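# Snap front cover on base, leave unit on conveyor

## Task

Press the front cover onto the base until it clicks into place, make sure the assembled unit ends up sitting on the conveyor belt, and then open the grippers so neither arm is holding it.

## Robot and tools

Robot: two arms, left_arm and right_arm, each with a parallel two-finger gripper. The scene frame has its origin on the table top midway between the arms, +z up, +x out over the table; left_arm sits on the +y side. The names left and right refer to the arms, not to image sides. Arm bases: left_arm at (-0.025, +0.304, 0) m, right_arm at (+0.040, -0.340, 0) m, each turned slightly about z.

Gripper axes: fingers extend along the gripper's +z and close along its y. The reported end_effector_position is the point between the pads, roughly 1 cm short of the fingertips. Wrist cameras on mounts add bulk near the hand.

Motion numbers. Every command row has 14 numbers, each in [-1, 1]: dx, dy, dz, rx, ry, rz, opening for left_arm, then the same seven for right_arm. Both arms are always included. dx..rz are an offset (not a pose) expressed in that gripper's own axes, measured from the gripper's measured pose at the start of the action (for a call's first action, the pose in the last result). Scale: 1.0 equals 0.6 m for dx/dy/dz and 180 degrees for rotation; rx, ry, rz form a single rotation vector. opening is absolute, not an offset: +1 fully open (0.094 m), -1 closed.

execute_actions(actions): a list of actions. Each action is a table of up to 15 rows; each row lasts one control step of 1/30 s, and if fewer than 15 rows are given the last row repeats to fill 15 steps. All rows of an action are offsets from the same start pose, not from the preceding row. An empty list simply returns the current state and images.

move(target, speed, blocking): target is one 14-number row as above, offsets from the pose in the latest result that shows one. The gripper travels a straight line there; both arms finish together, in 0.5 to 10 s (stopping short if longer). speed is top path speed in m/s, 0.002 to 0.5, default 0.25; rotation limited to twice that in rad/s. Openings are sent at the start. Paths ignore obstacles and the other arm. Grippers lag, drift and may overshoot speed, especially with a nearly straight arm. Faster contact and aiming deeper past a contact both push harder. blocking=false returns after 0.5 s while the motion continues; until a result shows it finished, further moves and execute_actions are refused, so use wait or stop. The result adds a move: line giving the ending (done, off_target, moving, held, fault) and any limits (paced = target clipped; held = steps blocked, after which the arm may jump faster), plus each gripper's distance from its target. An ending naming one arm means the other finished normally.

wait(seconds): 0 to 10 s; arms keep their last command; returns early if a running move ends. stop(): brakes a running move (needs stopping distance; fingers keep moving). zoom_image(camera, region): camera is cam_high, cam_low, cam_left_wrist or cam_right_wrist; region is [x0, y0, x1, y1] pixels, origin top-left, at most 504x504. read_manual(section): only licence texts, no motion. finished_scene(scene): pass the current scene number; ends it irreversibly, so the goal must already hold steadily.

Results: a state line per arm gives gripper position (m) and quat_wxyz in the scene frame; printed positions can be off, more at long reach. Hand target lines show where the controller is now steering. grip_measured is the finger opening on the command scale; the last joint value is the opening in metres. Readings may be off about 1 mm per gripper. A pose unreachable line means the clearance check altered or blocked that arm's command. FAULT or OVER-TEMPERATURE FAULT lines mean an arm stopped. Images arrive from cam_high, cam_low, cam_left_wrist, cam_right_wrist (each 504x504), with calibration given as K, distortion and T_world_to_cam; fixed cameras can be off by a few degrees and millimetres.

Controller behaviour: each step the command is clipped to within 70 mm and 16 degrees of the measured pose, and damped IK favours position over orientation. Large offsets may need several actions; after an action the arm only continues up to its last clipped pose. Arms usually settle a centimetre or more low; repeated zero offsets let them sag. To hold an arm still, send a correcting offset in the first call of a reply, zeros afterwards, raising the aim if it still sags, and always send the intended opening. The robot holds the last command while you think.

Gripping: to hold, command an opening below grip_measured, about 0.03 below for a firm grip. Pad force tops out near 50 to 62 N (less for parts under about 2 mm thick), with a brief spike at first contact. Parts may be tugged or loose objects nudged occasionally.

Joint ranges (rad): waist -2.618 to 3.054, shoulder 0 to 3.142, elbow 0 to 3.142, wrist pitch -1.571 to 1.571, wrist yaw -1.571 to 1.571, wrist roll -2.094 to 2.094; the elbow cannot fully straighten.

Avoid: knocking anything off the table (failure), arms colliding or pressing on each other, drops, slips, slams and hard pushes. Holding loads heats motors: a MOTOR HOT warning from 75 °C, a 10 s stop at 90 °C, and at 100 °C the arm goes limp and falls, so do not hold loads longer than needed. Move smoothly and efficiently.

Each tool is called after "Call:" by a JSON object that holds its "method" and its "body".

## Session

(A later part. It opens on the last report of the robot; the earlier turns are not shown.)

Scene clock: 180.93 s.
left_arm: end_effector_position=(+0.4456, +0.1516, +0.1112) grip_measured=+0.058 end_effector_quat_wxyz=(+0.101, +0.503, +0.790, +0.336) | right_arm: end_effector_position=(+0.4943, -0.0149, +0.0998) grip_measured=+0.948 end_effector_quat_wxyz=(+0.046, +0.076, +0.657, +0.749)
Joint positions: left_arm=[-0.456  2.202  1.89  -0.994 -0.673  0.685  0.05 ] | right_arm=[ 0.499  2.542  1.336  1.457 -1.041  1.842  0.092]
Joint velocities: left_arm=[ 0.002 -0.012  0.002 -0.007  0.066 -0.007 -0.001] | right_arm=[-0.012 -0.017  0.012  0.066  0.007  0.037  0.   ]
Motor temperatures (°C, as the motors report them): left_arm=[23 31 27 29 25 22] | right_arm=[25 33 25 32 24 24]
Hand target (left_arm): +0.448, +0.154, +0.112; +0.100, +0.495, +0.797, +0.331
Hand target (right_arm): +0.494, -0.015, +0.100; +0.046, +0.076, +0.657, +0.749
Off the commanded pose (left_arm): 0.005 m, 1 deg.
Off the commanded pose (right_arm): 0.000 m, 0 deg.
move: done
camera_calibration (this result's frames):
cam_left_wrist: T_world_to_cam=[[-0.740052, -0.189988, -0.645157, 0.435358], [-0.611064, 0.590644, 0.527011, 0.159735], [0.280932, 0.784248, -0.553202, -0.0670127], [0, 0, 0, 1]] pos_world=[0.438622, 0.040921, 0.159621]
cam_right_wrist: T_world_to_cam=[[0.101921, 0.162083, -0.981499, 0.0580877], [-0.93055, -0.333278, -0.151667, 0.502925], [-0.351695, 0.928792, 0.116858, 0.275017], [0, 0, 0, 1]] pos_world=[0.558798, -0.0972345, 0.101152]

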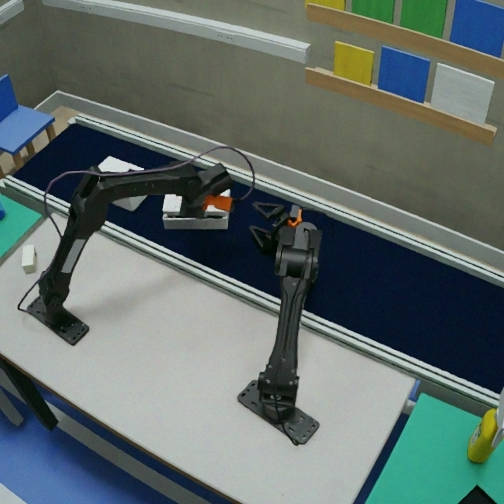

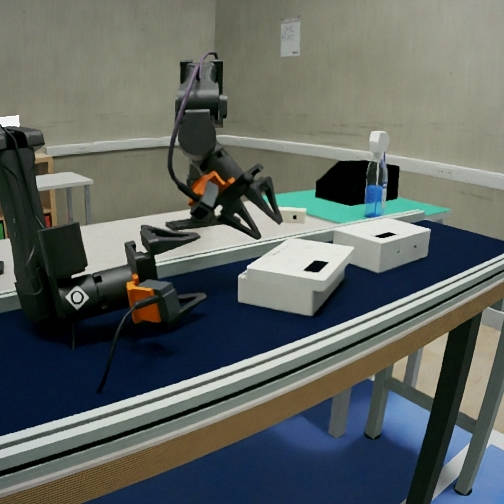

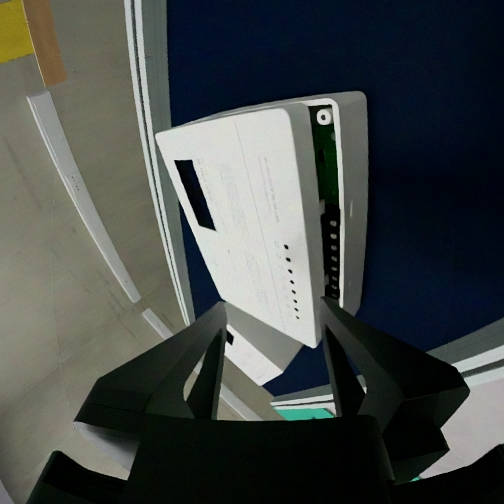

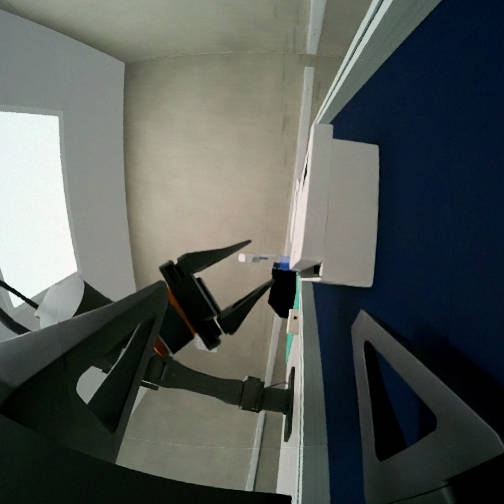

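Call:
{"method": "move", "body": {"target": [-0.06,-0.008,0.0,0,0,0,0.06, 0,0,0,0,0,0,0.95], "speed": 0.05}}

Scene clock: 182.23 s.
left_arm: end_effector_position=(+0.4590, +0.1228, +0.0977) grip_measured=+0.058 end_effector_quat_wxyz=(+0.099, +0.506, +0.790, +0.332) | right_arm: end_effector_position=(+0.4943, -0.0149, +0.0998) grip_measured=+0.948 end_effector_quat_wxyz=(+0.046, +0.076, +0.657, +0.749)
Joint positions: left_arm=[-0.491  2.342  2.076 -1.07  -0.673  0.647  0.05 ] | right_arm=[ 0.499  2.542  1.336  1.457 -1.041  1.842  0.092]
Joint velocities: left_arm=[-0.007 -0.012  0.032 -0.022  0.037 -0.022 -0.   ] | right_arm=[ 0.002 -0.012 -0.017  0.051 -0.095  0.007 -0.001]
Motor temperatures (°C, as the motors report them): left_arm=[23 31 27 29 25 22] | right_arm=[25 33 25 32 24 24]
Hand target (left_arm): +0.459, +0.119, +0.101; +0.101, +0.503, +0.790, +0.335
Hand target (right_arm): +0.494, -0.015, +0.100; +0.046, +0.076, +0.657, +0.749
Off the commanded pose (left_arm): 0.005 m, 1 deg.
Off the commanded pose (right_arm): 0.000 m, 0 deg.
move: done
camera_calibration (this result's frames):
cam_left_wrist: T_world_to_cam=[[-0.746758, -0.187962, -0.637983, 0.433231], [-0.602913, 0.596292, 0.530029, 0.187281], [0.280799, 0.780452, -0.558611, -0.0545295], [0, 0, 0, 1]] pos_world=[0.451745, 0.0123146, 0.146669]
cam_right_wrist: T_world_to_cam=[[0.101921, 0.162083, -0.981499, 0.0580877], [-0.93055, -0.333278, -0.151667, 0.502925], [-0.351695, 0.928792, 0.116858, 0.275017], [0, 0, 0, 1]] pos_world=[0.558798, -0.0972345, 0.101152]

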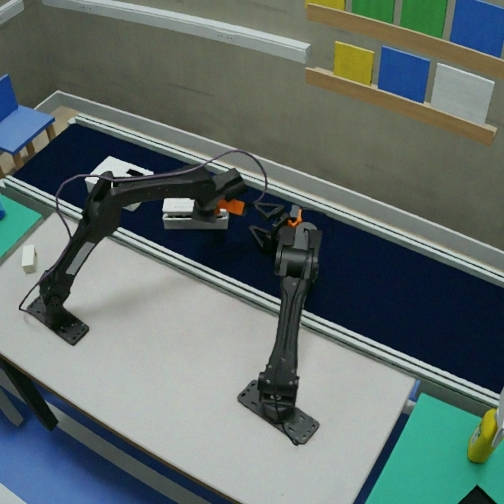

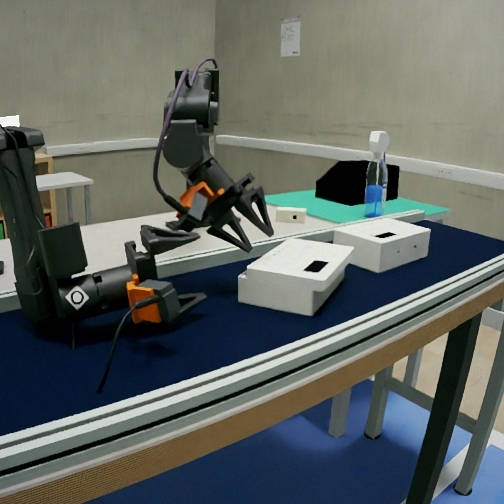

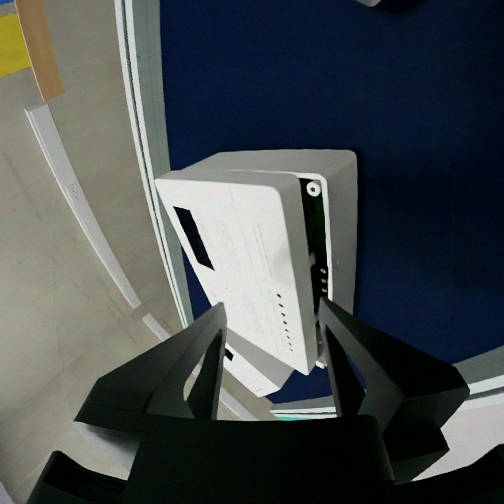

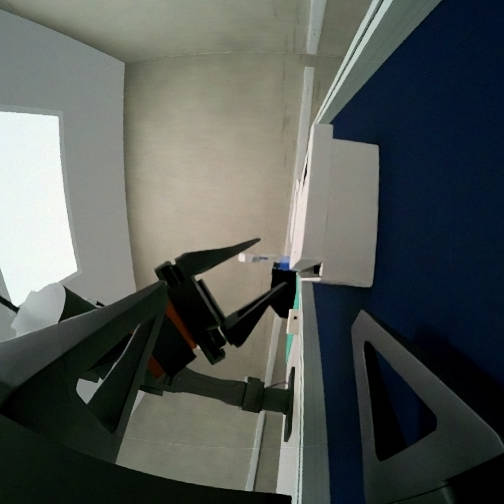

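Call:
{"method": "move", "body": {"target": [-0.03,0.003,0.04,0,0,0,0.06, 0,0,0,0,0,0,0.95], "speed": 0.03}}

Call:
{"method": "zoom_image", "body": {"camera": "cam_right_wrist", "region": [200,170,400,370]}}

Scene clock: 183.60 s.
left_arm: end_effector_position=(+0.4722, +0.1161, +0.0765) grip_measured=+0.058 end_effector_quat_wxyz=(+0.092, +0.513, +0.786, +0.333) | right_arm: end_effector_position=(+0.4943, -0.0149, +0.0998) grip_measured=+0.948 end_effector_quat_wxyz=(+0.046, +0.076, +0.657, +0.749)
Joint positions: left_arm=[-0.488  2.436  2.16  -1.068 -0.673  0.664  0.05 ] | right_arm=[ 0.499  2.542  1.336  1.457 -1.041  1.842  0.092]
Joint velocities: left_arm=[ 0.002 -0.002  0.007 -0.037 -0.022  0.022  0.   ] | right_arm=[-0.032  0.002 -0.002 -0.007 -0.081 -0.051 -0.001]
Motor temperatures (°C, as the motors report them): left_arm=[23 31 27 28 25 22] | right_arm=[25 33 25 32 24 24]
Hand target (left_arm): +0.480, +0.118, +0.077; +0.100, +0.506, +0.790, +0.332
Hand target (right_arm): +0.494, -0.015, +0.100; +0.046, +0.076, +0.657, +0.749
Off the commanded pose (left_arm): 0.009 m, 1 deg.
Off the commanded pose (right_arm): 0.000 m, 0 deg.
move: done
camera_calibration (this result's frames):
cam_left_wrist: T_world_to_cam=[[-0.758014, -0.171749, -0.629219, 0.431072], [-0.588782, 0.595247, 0.546824, 0.202716], [0.280624, 0.784973, -0.552329, -0.0658038], [0, 0, 0, 1]] pos_world=[0.464581, 0.00502454, 0.124044]
cam_right_wrist: T_world_to_cam=[[0.101921, 0.162083, -0.981499, 0.0580877], [-0.93055, -0.333278, -0.151667, 0.502925], [-0.351695, 0.928792, 0.116858, 0.275017], [0, 0, 0, 1]] pos_world=[0.558798, -0.0972345, 0.101152]

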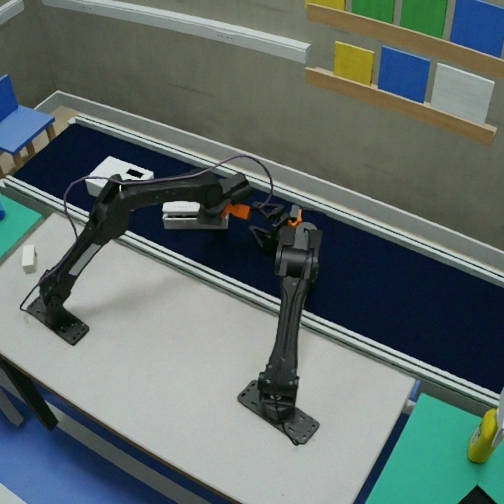

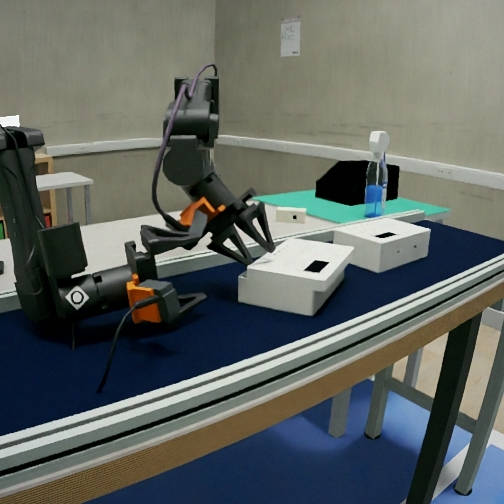

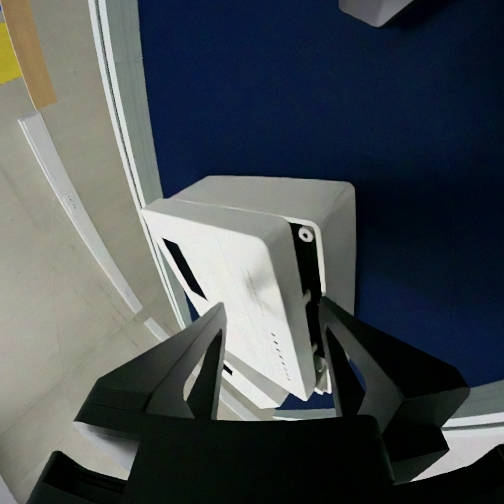

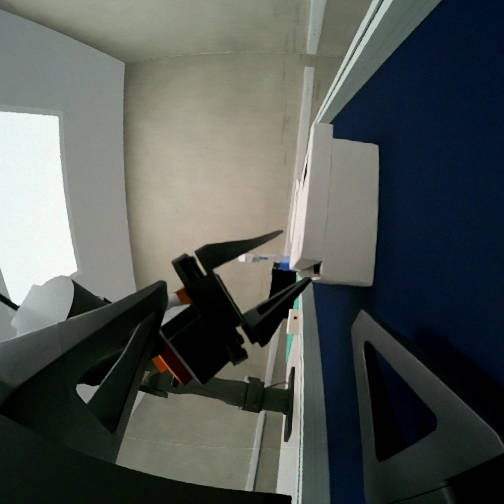

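Region (200, 170, 400, 370) of cam_right_wrist's 504x504 image, scaled by 2.520, with more detail than that image has.

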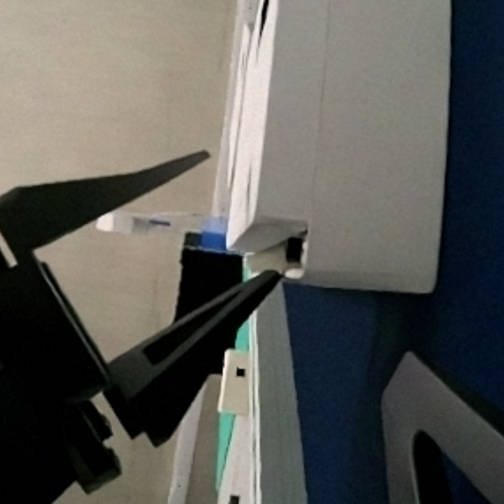

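Call:
{"method": "move", "body": {"target": [-0.01,0.032,-0.01,0,0,0,0.4, 0,0,0,0,0,0,0.95], "speed": 0.03}}

Call:
{"method": "move", "body": {"target": [0,0.004,0.035,0,0,0,0.4, 0,0,0,0,0,0,0.95], "speed": 0.03}}

Call:
{"method": "zoom_image", "body": {"camera": "cam_right_wrist", "region": [200,170,400,370]}}

Scene clock: 184.77 s.
left_arm: end_effector_position=(+0.4805, +0.1107, +0.0894) grip_measured=+0.397 end_effector_quat_wxyz=(+0.085, +0.523, +0.780, +0.333) | right_arm: end_effector_position=(+0.4971, -0.0155, +0.1005) grip_measured=+0.948 end_effector_quat_wxyz=(+0.049, +0.084, +0.655, +0.750)
Joint positions: left_arm=[-0.488  2.508  2.343 -1.186 -0.673  0.685  0.066] | right_arm=[ 0.499  2.542  1.336  1.457 -1.024  1.849  0.092]
Joint velocities: left_arm=[-0.002 -0.002  0.037 -0.095  0.022 -0.007 -0.   ] | right_arm=[-0.002  0.002 -0.007 -0.081 -0.037  0.037 -0.   ]
Motor temperatures (°C, as the motors report them): left_arm=[23 31 27 28 25 22] | right_arm=[25 33 25 32 24 24]
Hand target (left_arm): +0.486, +0.113, +0.092; +0.092, +0.514, +0.785, +0.333
Hand target (right_arm): +0.494, -0.015, +0.100; +0.046, +0.076, +0.657, +0.749
Off the commanded pose (left_arm): 0.007 m, 1 deg.
Off the commanded pose (right_arm): 0.003 m, 1 deg.
move: done
camera_calibration (this result's frames):
cam_left_wrist: T_world_to_cam=[[-0.769782, -0.150655, -0.620273, 0.447104], [-0.570946, 0.597009, 0.563561, 0.193451], [0.285406, 0.787962, -0.545582, -0.0600146], [0, 0, 0, 1]] pos_world=[0.471751, -0.000844526, 0.135562]
cam_right_wrist: T_world_to_cam=[[0.0964753, 0.165578, -0.981467, 0.0612691], [-0.936642, -0.318501, -0.145802, 0.508086], [-0.33674, 0.933349, 0.124359, 0.268367], [0, 0, 0, 1]] pos_world=[0.560354, -0.0987985, 0.100839]

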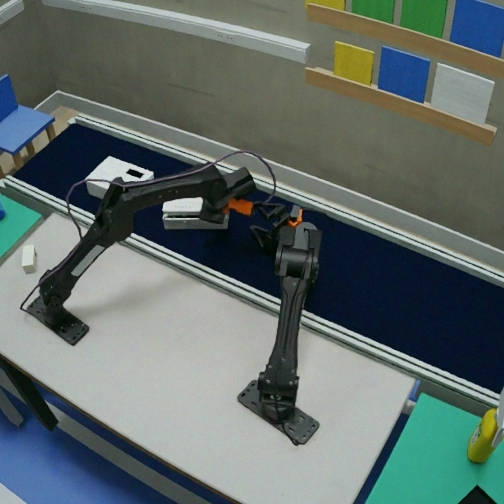

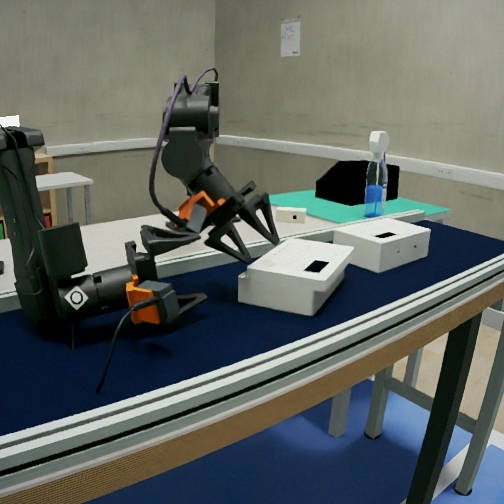

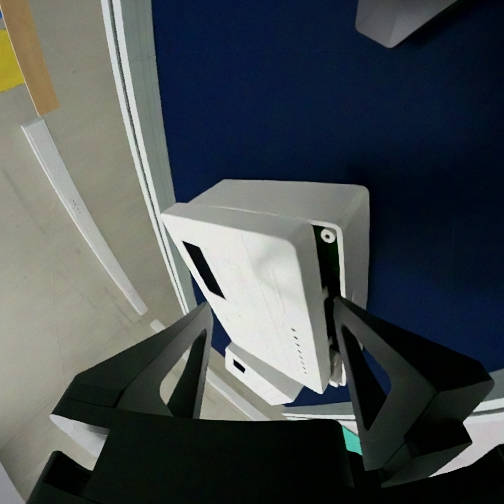

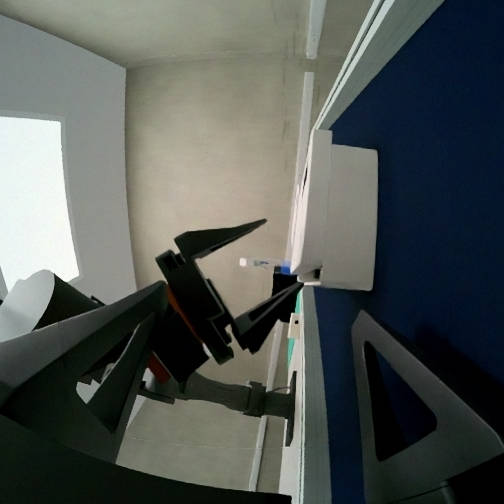

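Scene clock: 185.77 s.
left_arm: end_effector_position=(+0.4873, +0.1178, +0.0855) grip_measured=+0.397 end_effector_quat_wxyz=(+0.084, +0.528, +0.776, +0.336) | right_arm: end_effector_position=(+0.4989, -0.0159, +0.1009) grip_measured=+0.948 end_effector_quat_wxyz=(+0.050, +0.089, +0.653, +0.750)
Joint positions: left_arm=[-0.47   2.508  2.325 -1.15  -0.672  0.724  0.066] | right_arm=[ 0.499  2.542  1.336  1.457 -1.014  1.853  0.092]
Joint velocities: left_arm=[-0.012 -0.007 -0.007  0.007 -0.022 -0.022 -0.   ] | right_arm=[ 0.007 -0.007 -0.017  0.051 -0.051 -0.007 -0.   ]
Motor temperatures (°C, as the motors report them): left_arm=[23 31 27 28 25 22] | right_arm=[25 33 25 32 24 24]
Hand target (left_arm): +0.492, +0.121, +0.075; +0.085, +0.523, +0.780, +0.334
Hand target (right_arm): +0.497, -0.015, +0.100; +0.049, +0.084, +0.655, +0.750
Off the commanded pose (left_arm): 0.012 m, 1 deg.
Off the commanded pose (right_arm): 0.002 m, 1 deg.
move: off_target (left_arm)
camera_calibration (this result's frames):
cam_left_wrist: T_world_to_cam=[[-0.772757, -0.136672, -0.619813, 0.450705], [-0.562995, 0.598495, 0.569948, 0.190694], [0.293059, 0.789383, -0.539436, -0.0741244], [0, 0, 0, 1]] pos_world=[0.477368, 0.0059818, 0.130682]
cam_right_wrist: T_world_to_cam=[[0.092865, 0.167977, -0.981407, 0.0633909], [-0.940469, -0.308861, -0.141856, 0.511376], [-0.326946, 0.936156, 0.129295, 0.263977], [0, 0, 0, 1]] pos_world=[0.561353, -0.0998276, 0.100623]

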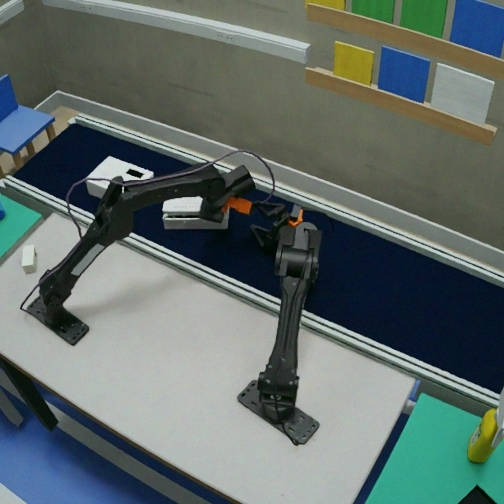

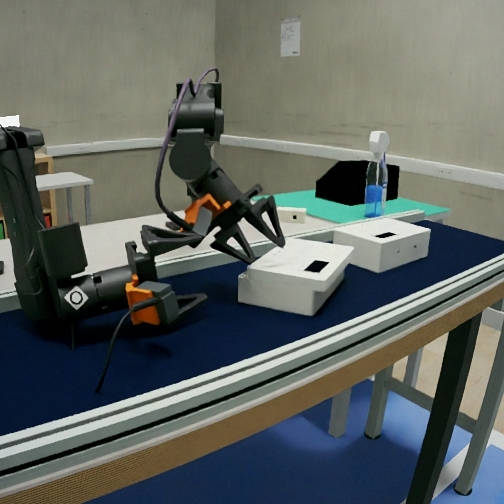

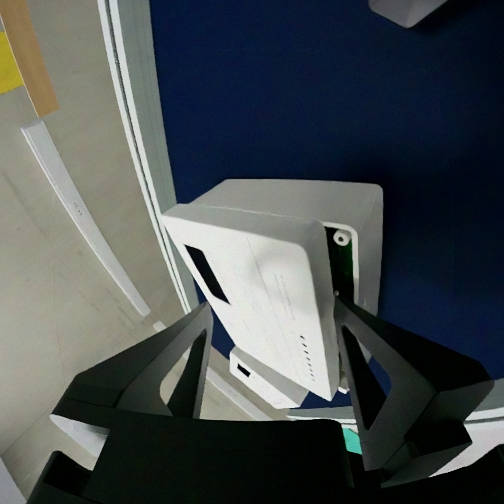

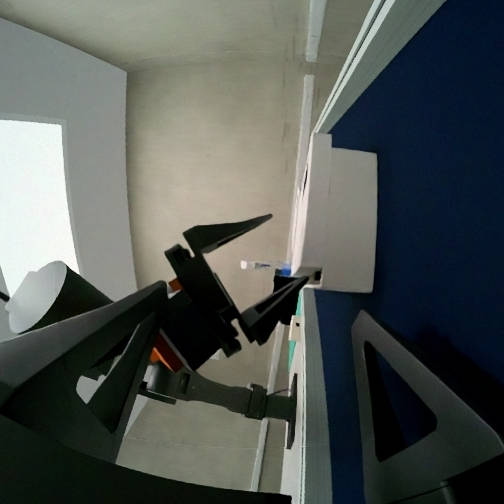

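Region (200, 170, 400, 370) of cam_right_wrist's 504x504 image, scaled by 2.520, with more detail than that image has.

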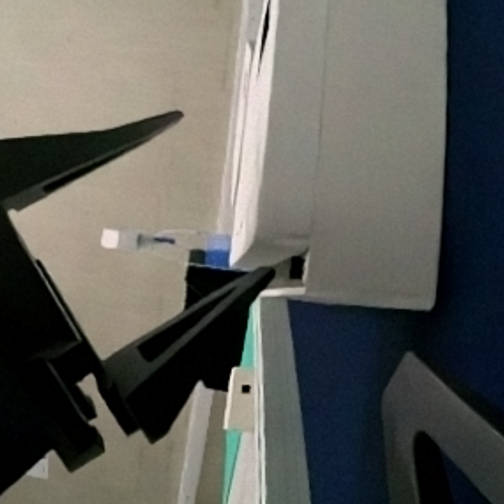

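Call:
{"method": "move", "body": {"target": [0,-0.02,0.025,0,0,0,0.4, 0,0,-0.08,0,0,0,0.95], "speed": 0.03}}

Call:
{"method": "zoom_image", "body": {"camera": "cam_right_wrist", "region": [200,170,400,370]}}

Scene clock: 187.83 s.
left_arm: end_effector_position=(+0.4897, +0.1196, +0.0752) grip_measured=+0.397 end_effector_quat_wxyz=(+0.094, +0.522, +0.774, +0.346) | right_arm: end_effector_position=(+0.4939, -0.0560, +0.0992) grip_measured=+0.948 end_effector_quat_wxyz=(+0.059, +0.082, +0.652, +0.751)
Joint positions: left_arm=[-0.47   2.484  2.227 -1.051 -0.692  0.727  0.066] | right_arm=[ 0.416  2.528  1.257  1.571 -1.091  1.886  0.092]
Joint velocities: left_arm=[-0.002  0.012 -0.017 -0.095 -0.007 -0.007 -0.001] | right_arm=[-0.007  0.007 -0.007 -0.022 -0.022 -0.022 -0.001]
Motor temperatures (°C, as the motors report them): left_arm=[23 32 27 28 25 22] | right_arm=[25 33 25 32 24 24]
Hand target (left_arm): +0.485, +0.122, +0.067; +0.084, +0.528, +0.776, +0.336
Hand target (right_arm): +0.490, -0.062, +0.095; +0.050, +0.089, +0.657, +0.747
Off the commanded pose (left_arm): 0.010 m, 2 deg.
Off the commanded pose (right_arm): 0.009 m, 1 deg.
joint sent to its limit (right arm) — the command would take joint 4 (wrist pitch) past its upper limit, so that joint was sent only as far as its limit.
move: done
camera_calibration (this result's frames):
cam_left_wrist: T_world_to_cam=[[-0.753332, -0.135304, -0.643571, 0.438583], [-0.581454, 0.594241, 0.555687, 0.207485], [0.30725, 0.792824, -0.526334, -0.0901294], [0, 0, 0, 1]] pos_world=[0.478734, 0.00750272, 0.119525]
cam_right_wrist: T_world_to_cam=[[0.114477, 0.168219, -0.97908, 0.0581231], [-0.938419, -0.30509, -0.162141, 0.495277], [-0.325983, 0.937349, 0.122934, 0.300341], [0, 0, 0, 1]] pos_world=[0.55603, -0.140198, 0.10029]

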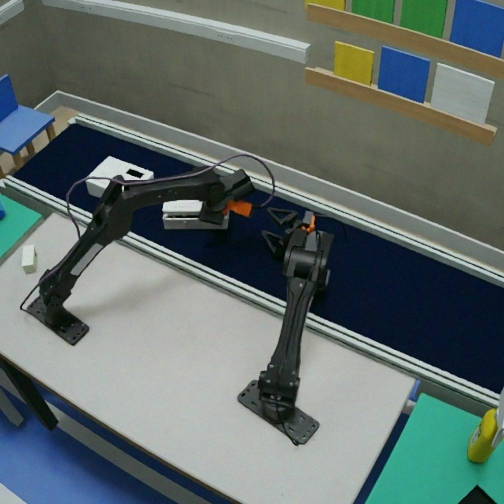

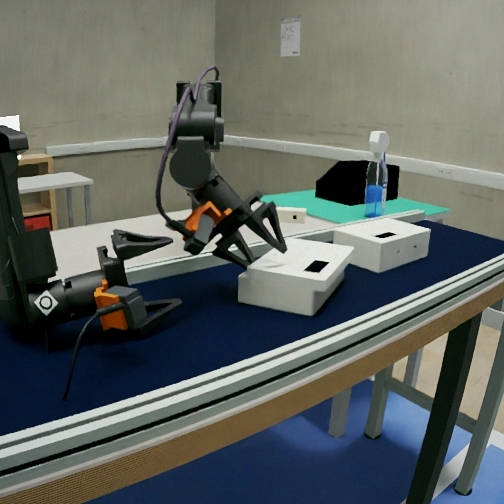

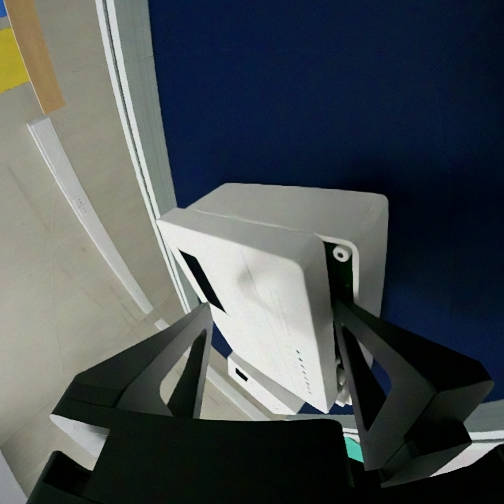

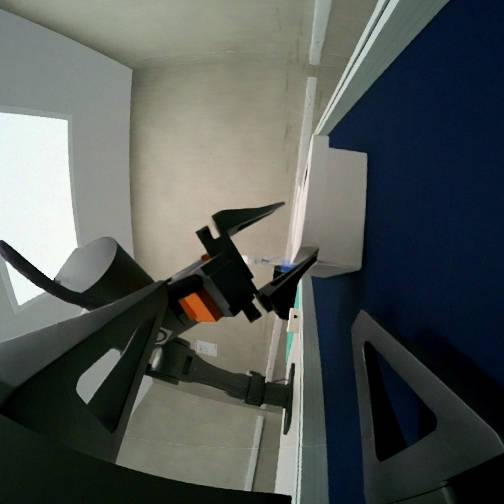

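Region (200, 170, 400, 370) of cam_right_wrist's 504x504 image, scaled by 2.520, with more detail than that image has.

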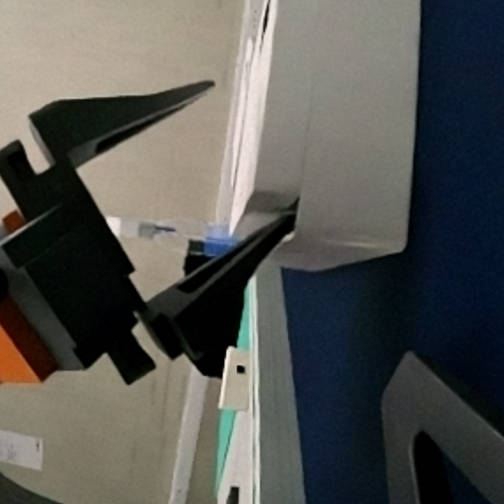

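Call:
{"method": "move", "body": {"target": [0,0,0.015,0,0,0,0.4, 0,0,0,0,0,0,0.95], "speed": 0.03}}

Call:
{"method": "move", "body": {"target": [0,0,0.0,0,0,0,-1, 0,0,0,0,0,0,0.95], "speed": 0.03}}

Call:
{"method": "zoom_image", "body": {"camera": "cam_right_wrist", "region": [200,170,400,370]}}

Scene clock: 188.70 s.
left_arm: end_effector_position=(+0.4917, +0.1187, +0.0761) grip_measured=+0.398 end_effector_quat_wxyz=(+0.097, +0.524, +0.771, +0.348) | right_arm: end_effector_position=(+0.4939, -0.0560, +0.0992) grip_measured=+0.948 end_effector_quat_wxyz=(+0.059, +0.082, +0.652, +0.751)
Joint positions: left_arm=[-0.47   2.484  2.227 -1.039 -0.695  0.738  0.066] | right_arm=[ 0.416  2.528  1.257  1.571 -1.091  1.886  0.092]
Joint velocities: left_arm=[ 0.002 -0.017  0.012 -0.037 -0.007 -0.007 -0.   ] | right_arm=[ 0.012 -0.012 -0.012 -0.022  0.007  0.037  0.   ]
Motor temperatures (°C, as the motors report them): left_arm=[23 32 27 28 25 22] | right_arm=[25 33 25 32 24 24]
Hand target (left_arm): +0.494, +0.124, +0.069; +0.094, +0.522, +0.774, +0.346
Hand target (right_arm): +0.494, -0.056, +0.099; +0.059, +0.082, +0.653, +0.751
Off the commanded pose (left_arm): 0.009 m, 1 deg.
Off the commanded pose (right_arm): 0.000 m, 0 deg.
joint sent to its limit (right arm) — the command would take joint 4 (wrist pitch) past its upper limit, so that joint was sent only as far as its limit.
move: done
camera_calibration (this result's frames):
cam_left_wrist: T_world_to_cam=[[-0.750625, -0.1285, -0.648113, 0.438722], [-0.580111, 0.597716, 0.55336, 0.207781], [0.316281, 0.791343, -0.523204, -0.0941079], [0, 0, 0, 1]] pos_world=[0.479617, 0.00665308, 0.120126]
cam_right_wrist: T_world_to_cam=[[0.114477, 0.168219, -0.97908, 0.0581231], [-0.938419, -0.30509, -0.162141, 0.495277], [-0.325983, 0.937349, 0.122934, 0.300341], [0, 0, 0, 1]] pos_world=[0.55603, -0.140198, 0.10029]

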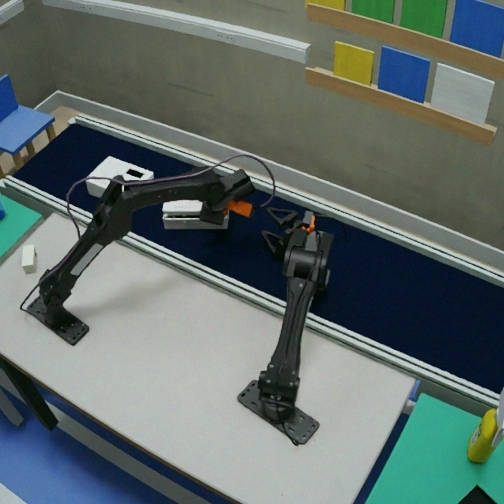

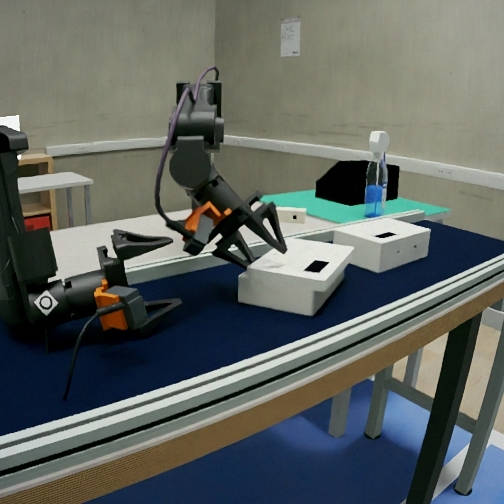

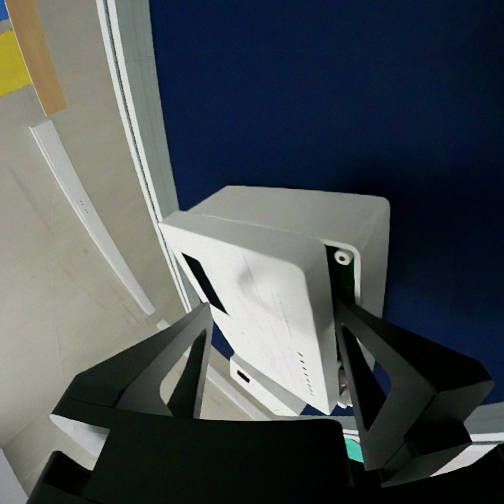

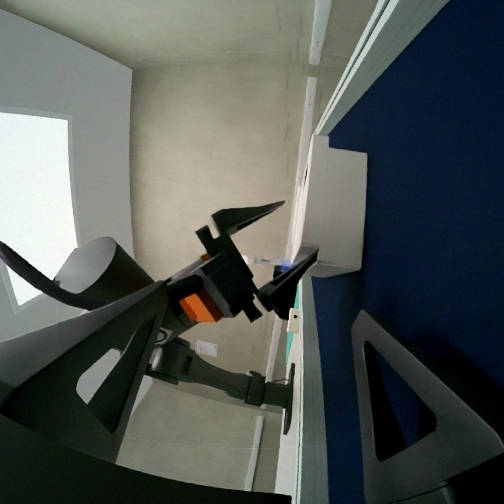

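Scene clock: 189.20 s.
left_arm: end_effector_position=(+0.4917, +0.1186, +0.0759) grip_measured=-0.996 end_effector_quat_wxyz=(+0.097, +0.524, +0.771, +0.347) | right_arm: end_effector_position=(+0.4939, -0.0560, +0.0992) grip_measured=+0.948 end_effector_quat_wxyz=(+0.059, +0.082, +0.652, +0.751)
Joint positions: left_arm=[-0.47   2.484  2.227 -1.039 -0.693  0.739  0.   ] | right_arm=[ 0.416  2.528  1.257  1.571 -1.091  1.886  0.092]
Joint velocities: left_arm=[-0.017  0.007 -0.002  0.037  0.022 -0.007  0.001] | right_arm=[-0.007  0.002 -0.007  0.022 -0.007  0.022  0.001]
Motor temperatures (°C, as the motors report them): left_arm=[23 32 27 28 25 22] | right_arm=[25 33 25 32 24 24]
Hand target (left_arm): +0.492, +0.119, +0.076; +0.097, +0.524, +0.771, +0.348
Hand target (right_arm): +0.494, -0.056, +0.099; +0.059, +0.082, +0.653, +0.751
Off the commanded pose (left_arm): 0.000 m, 0 deg.
Off the commanded pose (right_arm): 0.000 m, 0 deg.
joint sent to its limit (right arm) — the command would take joint 4 (wrist pitch) past its upper limit, so that joint was sent only as far as its limit.
move: done
camera_calibration (this result's frames):
cam_left_wrist: T_world_to_cam=[[-0.751184, -0.128535, -0.647458, 0.438811], [-0.579344, 0.598469, 0.553349, 0.207446], [0.316358, 0.790768, -0.524026, -0.0939443], [0, 0, 0, 1]] pos_world=[0.479531, 0.00654106, 0.120093]
cam_right_wrist: T_world_to_cam=[[0.114477, 0.168219, -0.97908, 0.0581231], [-0.938419, -0.30509, -0.162141, 0.495277], [-0.325983, 0.937349, 0.122934, 0.300341], [0, 0, 0, 1]] pos_world=[0.55603, -0.140198, 0.10029]

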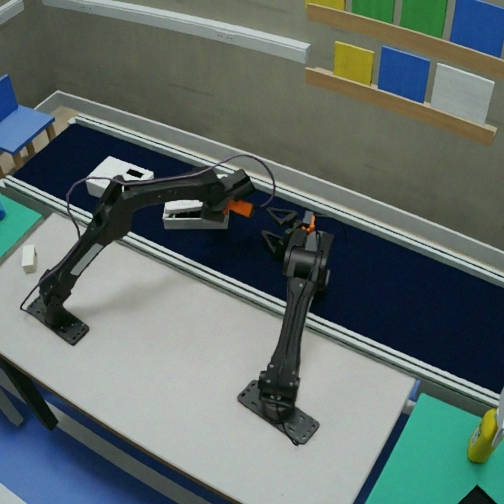

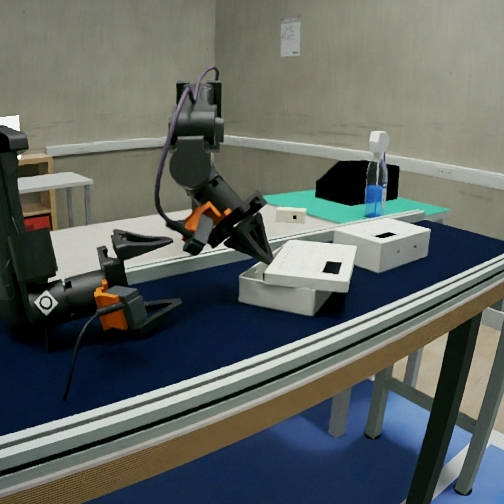

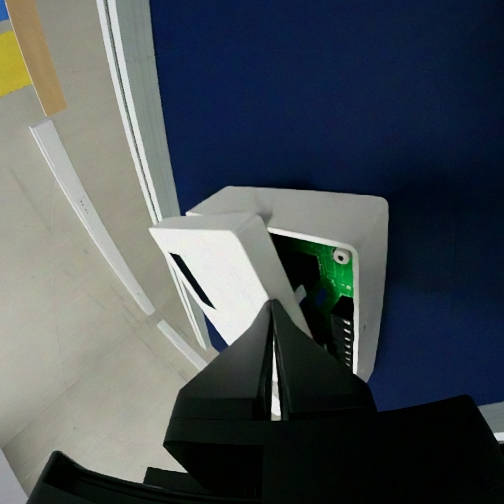

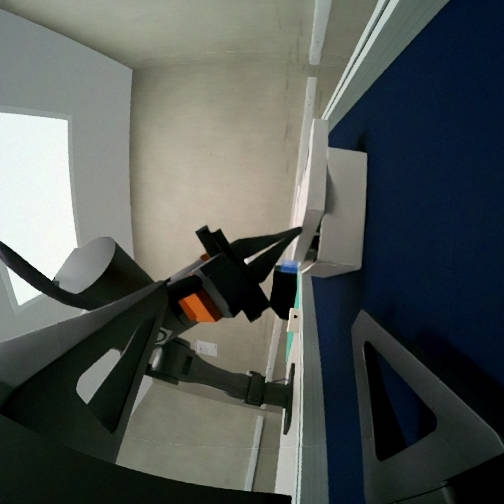

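Region (200, 170, 400, 370) of cam_right_wrist's 504x504 image, scaled by 2.520, with more detail than that image has.

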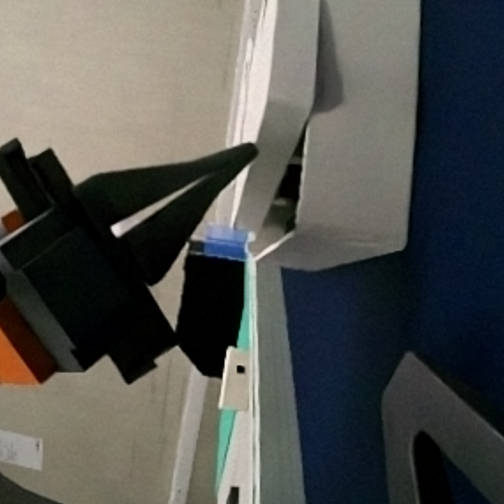

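Call:
{"method": "move", "body": {"target": [0,0.015,-0.03,-0.07,0,0,-0.1, 0,0,0,0,0,0,0.95], "speed": 0.05}}

Call:
{"method": "zoom_image", "body": {"camera": "cam_right_wrist", "region": [200,170,400,370]}}

Scene clock: 192.13 s.
left_arm: end_effector_position=(+0.4903, +0.1150, +0.0856) grip_measured=-0.103 end_effector_quat_wxyz=(+0.144, +0.516, +0.732, +0.420) | right_arm: end_effector_position=(+0.4939, -0.0560, +0.0992) grip_measured=+0.948 end_effector_quat_wxyz=(+0.059, +0.082, +0.652, +0.751)
Joint positions: left_arm=[-0.513  2.363  1.937 -0.725 -0.846  0.822  0.042] | right_arm=[ 0.416  2.528  1.257  1.571 -1.091  1.886  0.092]
Joint velocities: left_arm=[-0.012  0.002 -0.007 -0.007 -0.007  0.007 -0.001] | right_arm=[ 0.002 -0.012 -0.002 -0.051  0.007  0.022 -0.   ]
Motor temperatures (°C, as the motors report them): left_arm=[23 32 27 28 26 22] | right_arm=[25 33 25 32 24 24]
Hand target (left_arm): +0.489, +0.112, +0.095; +0.154, +0.512, +0.728, +0.429
Hand target (right_arm): +0.494, -0.056, +0.099; +0.059, +0.082, +0.653, +0.751
Off the commanded pose (left_arm): 0.010 m, 2 deg.
Off the commanded pose (right_arm): 0.000 m, 0 deg.
joint sent to its limit (right arm) — the command would take joint 4 (wrist pitch) past its upper limit, so that joint was sent only as far as its limit.
move: done
camera_calibration (this result's frames):
cam_left_wrist: T_world_to_cam=[[-0.639035, -0.0319584, -0.768513, 0.387872], [-0.63817, 0.579789, 0.506542, 0.238408], [0.429387, 0.81414, -0.390901, -0.155154], [0, 0, 0, 1]] pos_world=[0.46663, 0.00048599, 0.116671]
cam_right_wrist: T_world_to_cam=[[0.114477, 0.168219, -0.97908, 0.0581231], [-0.938419, -0.30509, -0.162141, 0.495277], [-0.325983, 0.937349, 0.122934, 0.300341], [0, 0, 0, 1]] pos_world=[0.55603, -0.140198, 0.10029]

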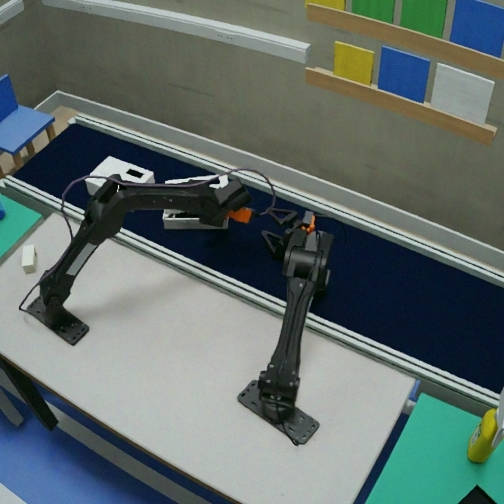

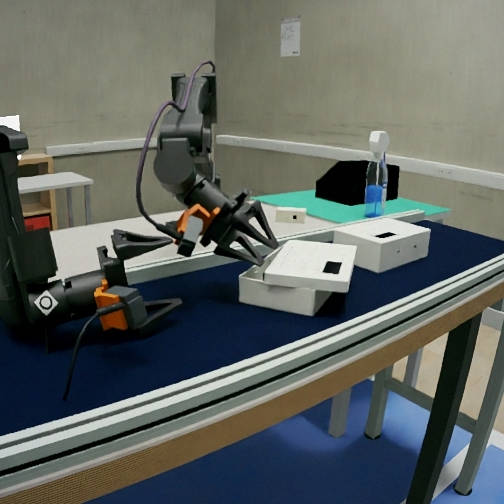

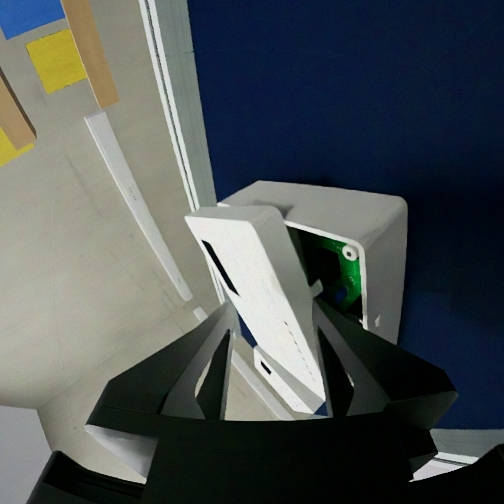

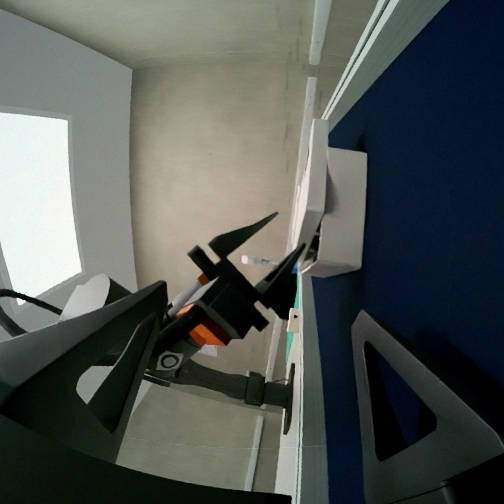

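Region (200, 170, 400, 370) of cam_right_wrist's 504x504 image, scaled by 2.520, with more detail than that image has.

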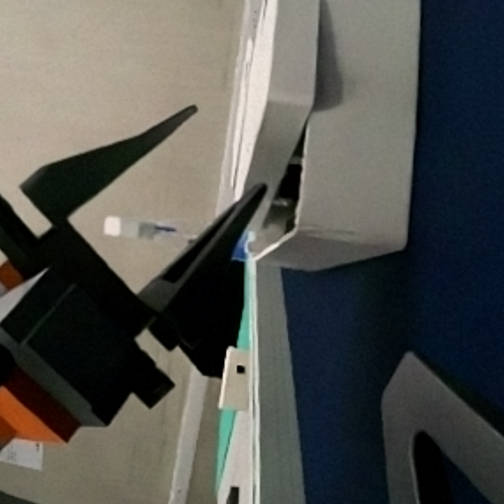

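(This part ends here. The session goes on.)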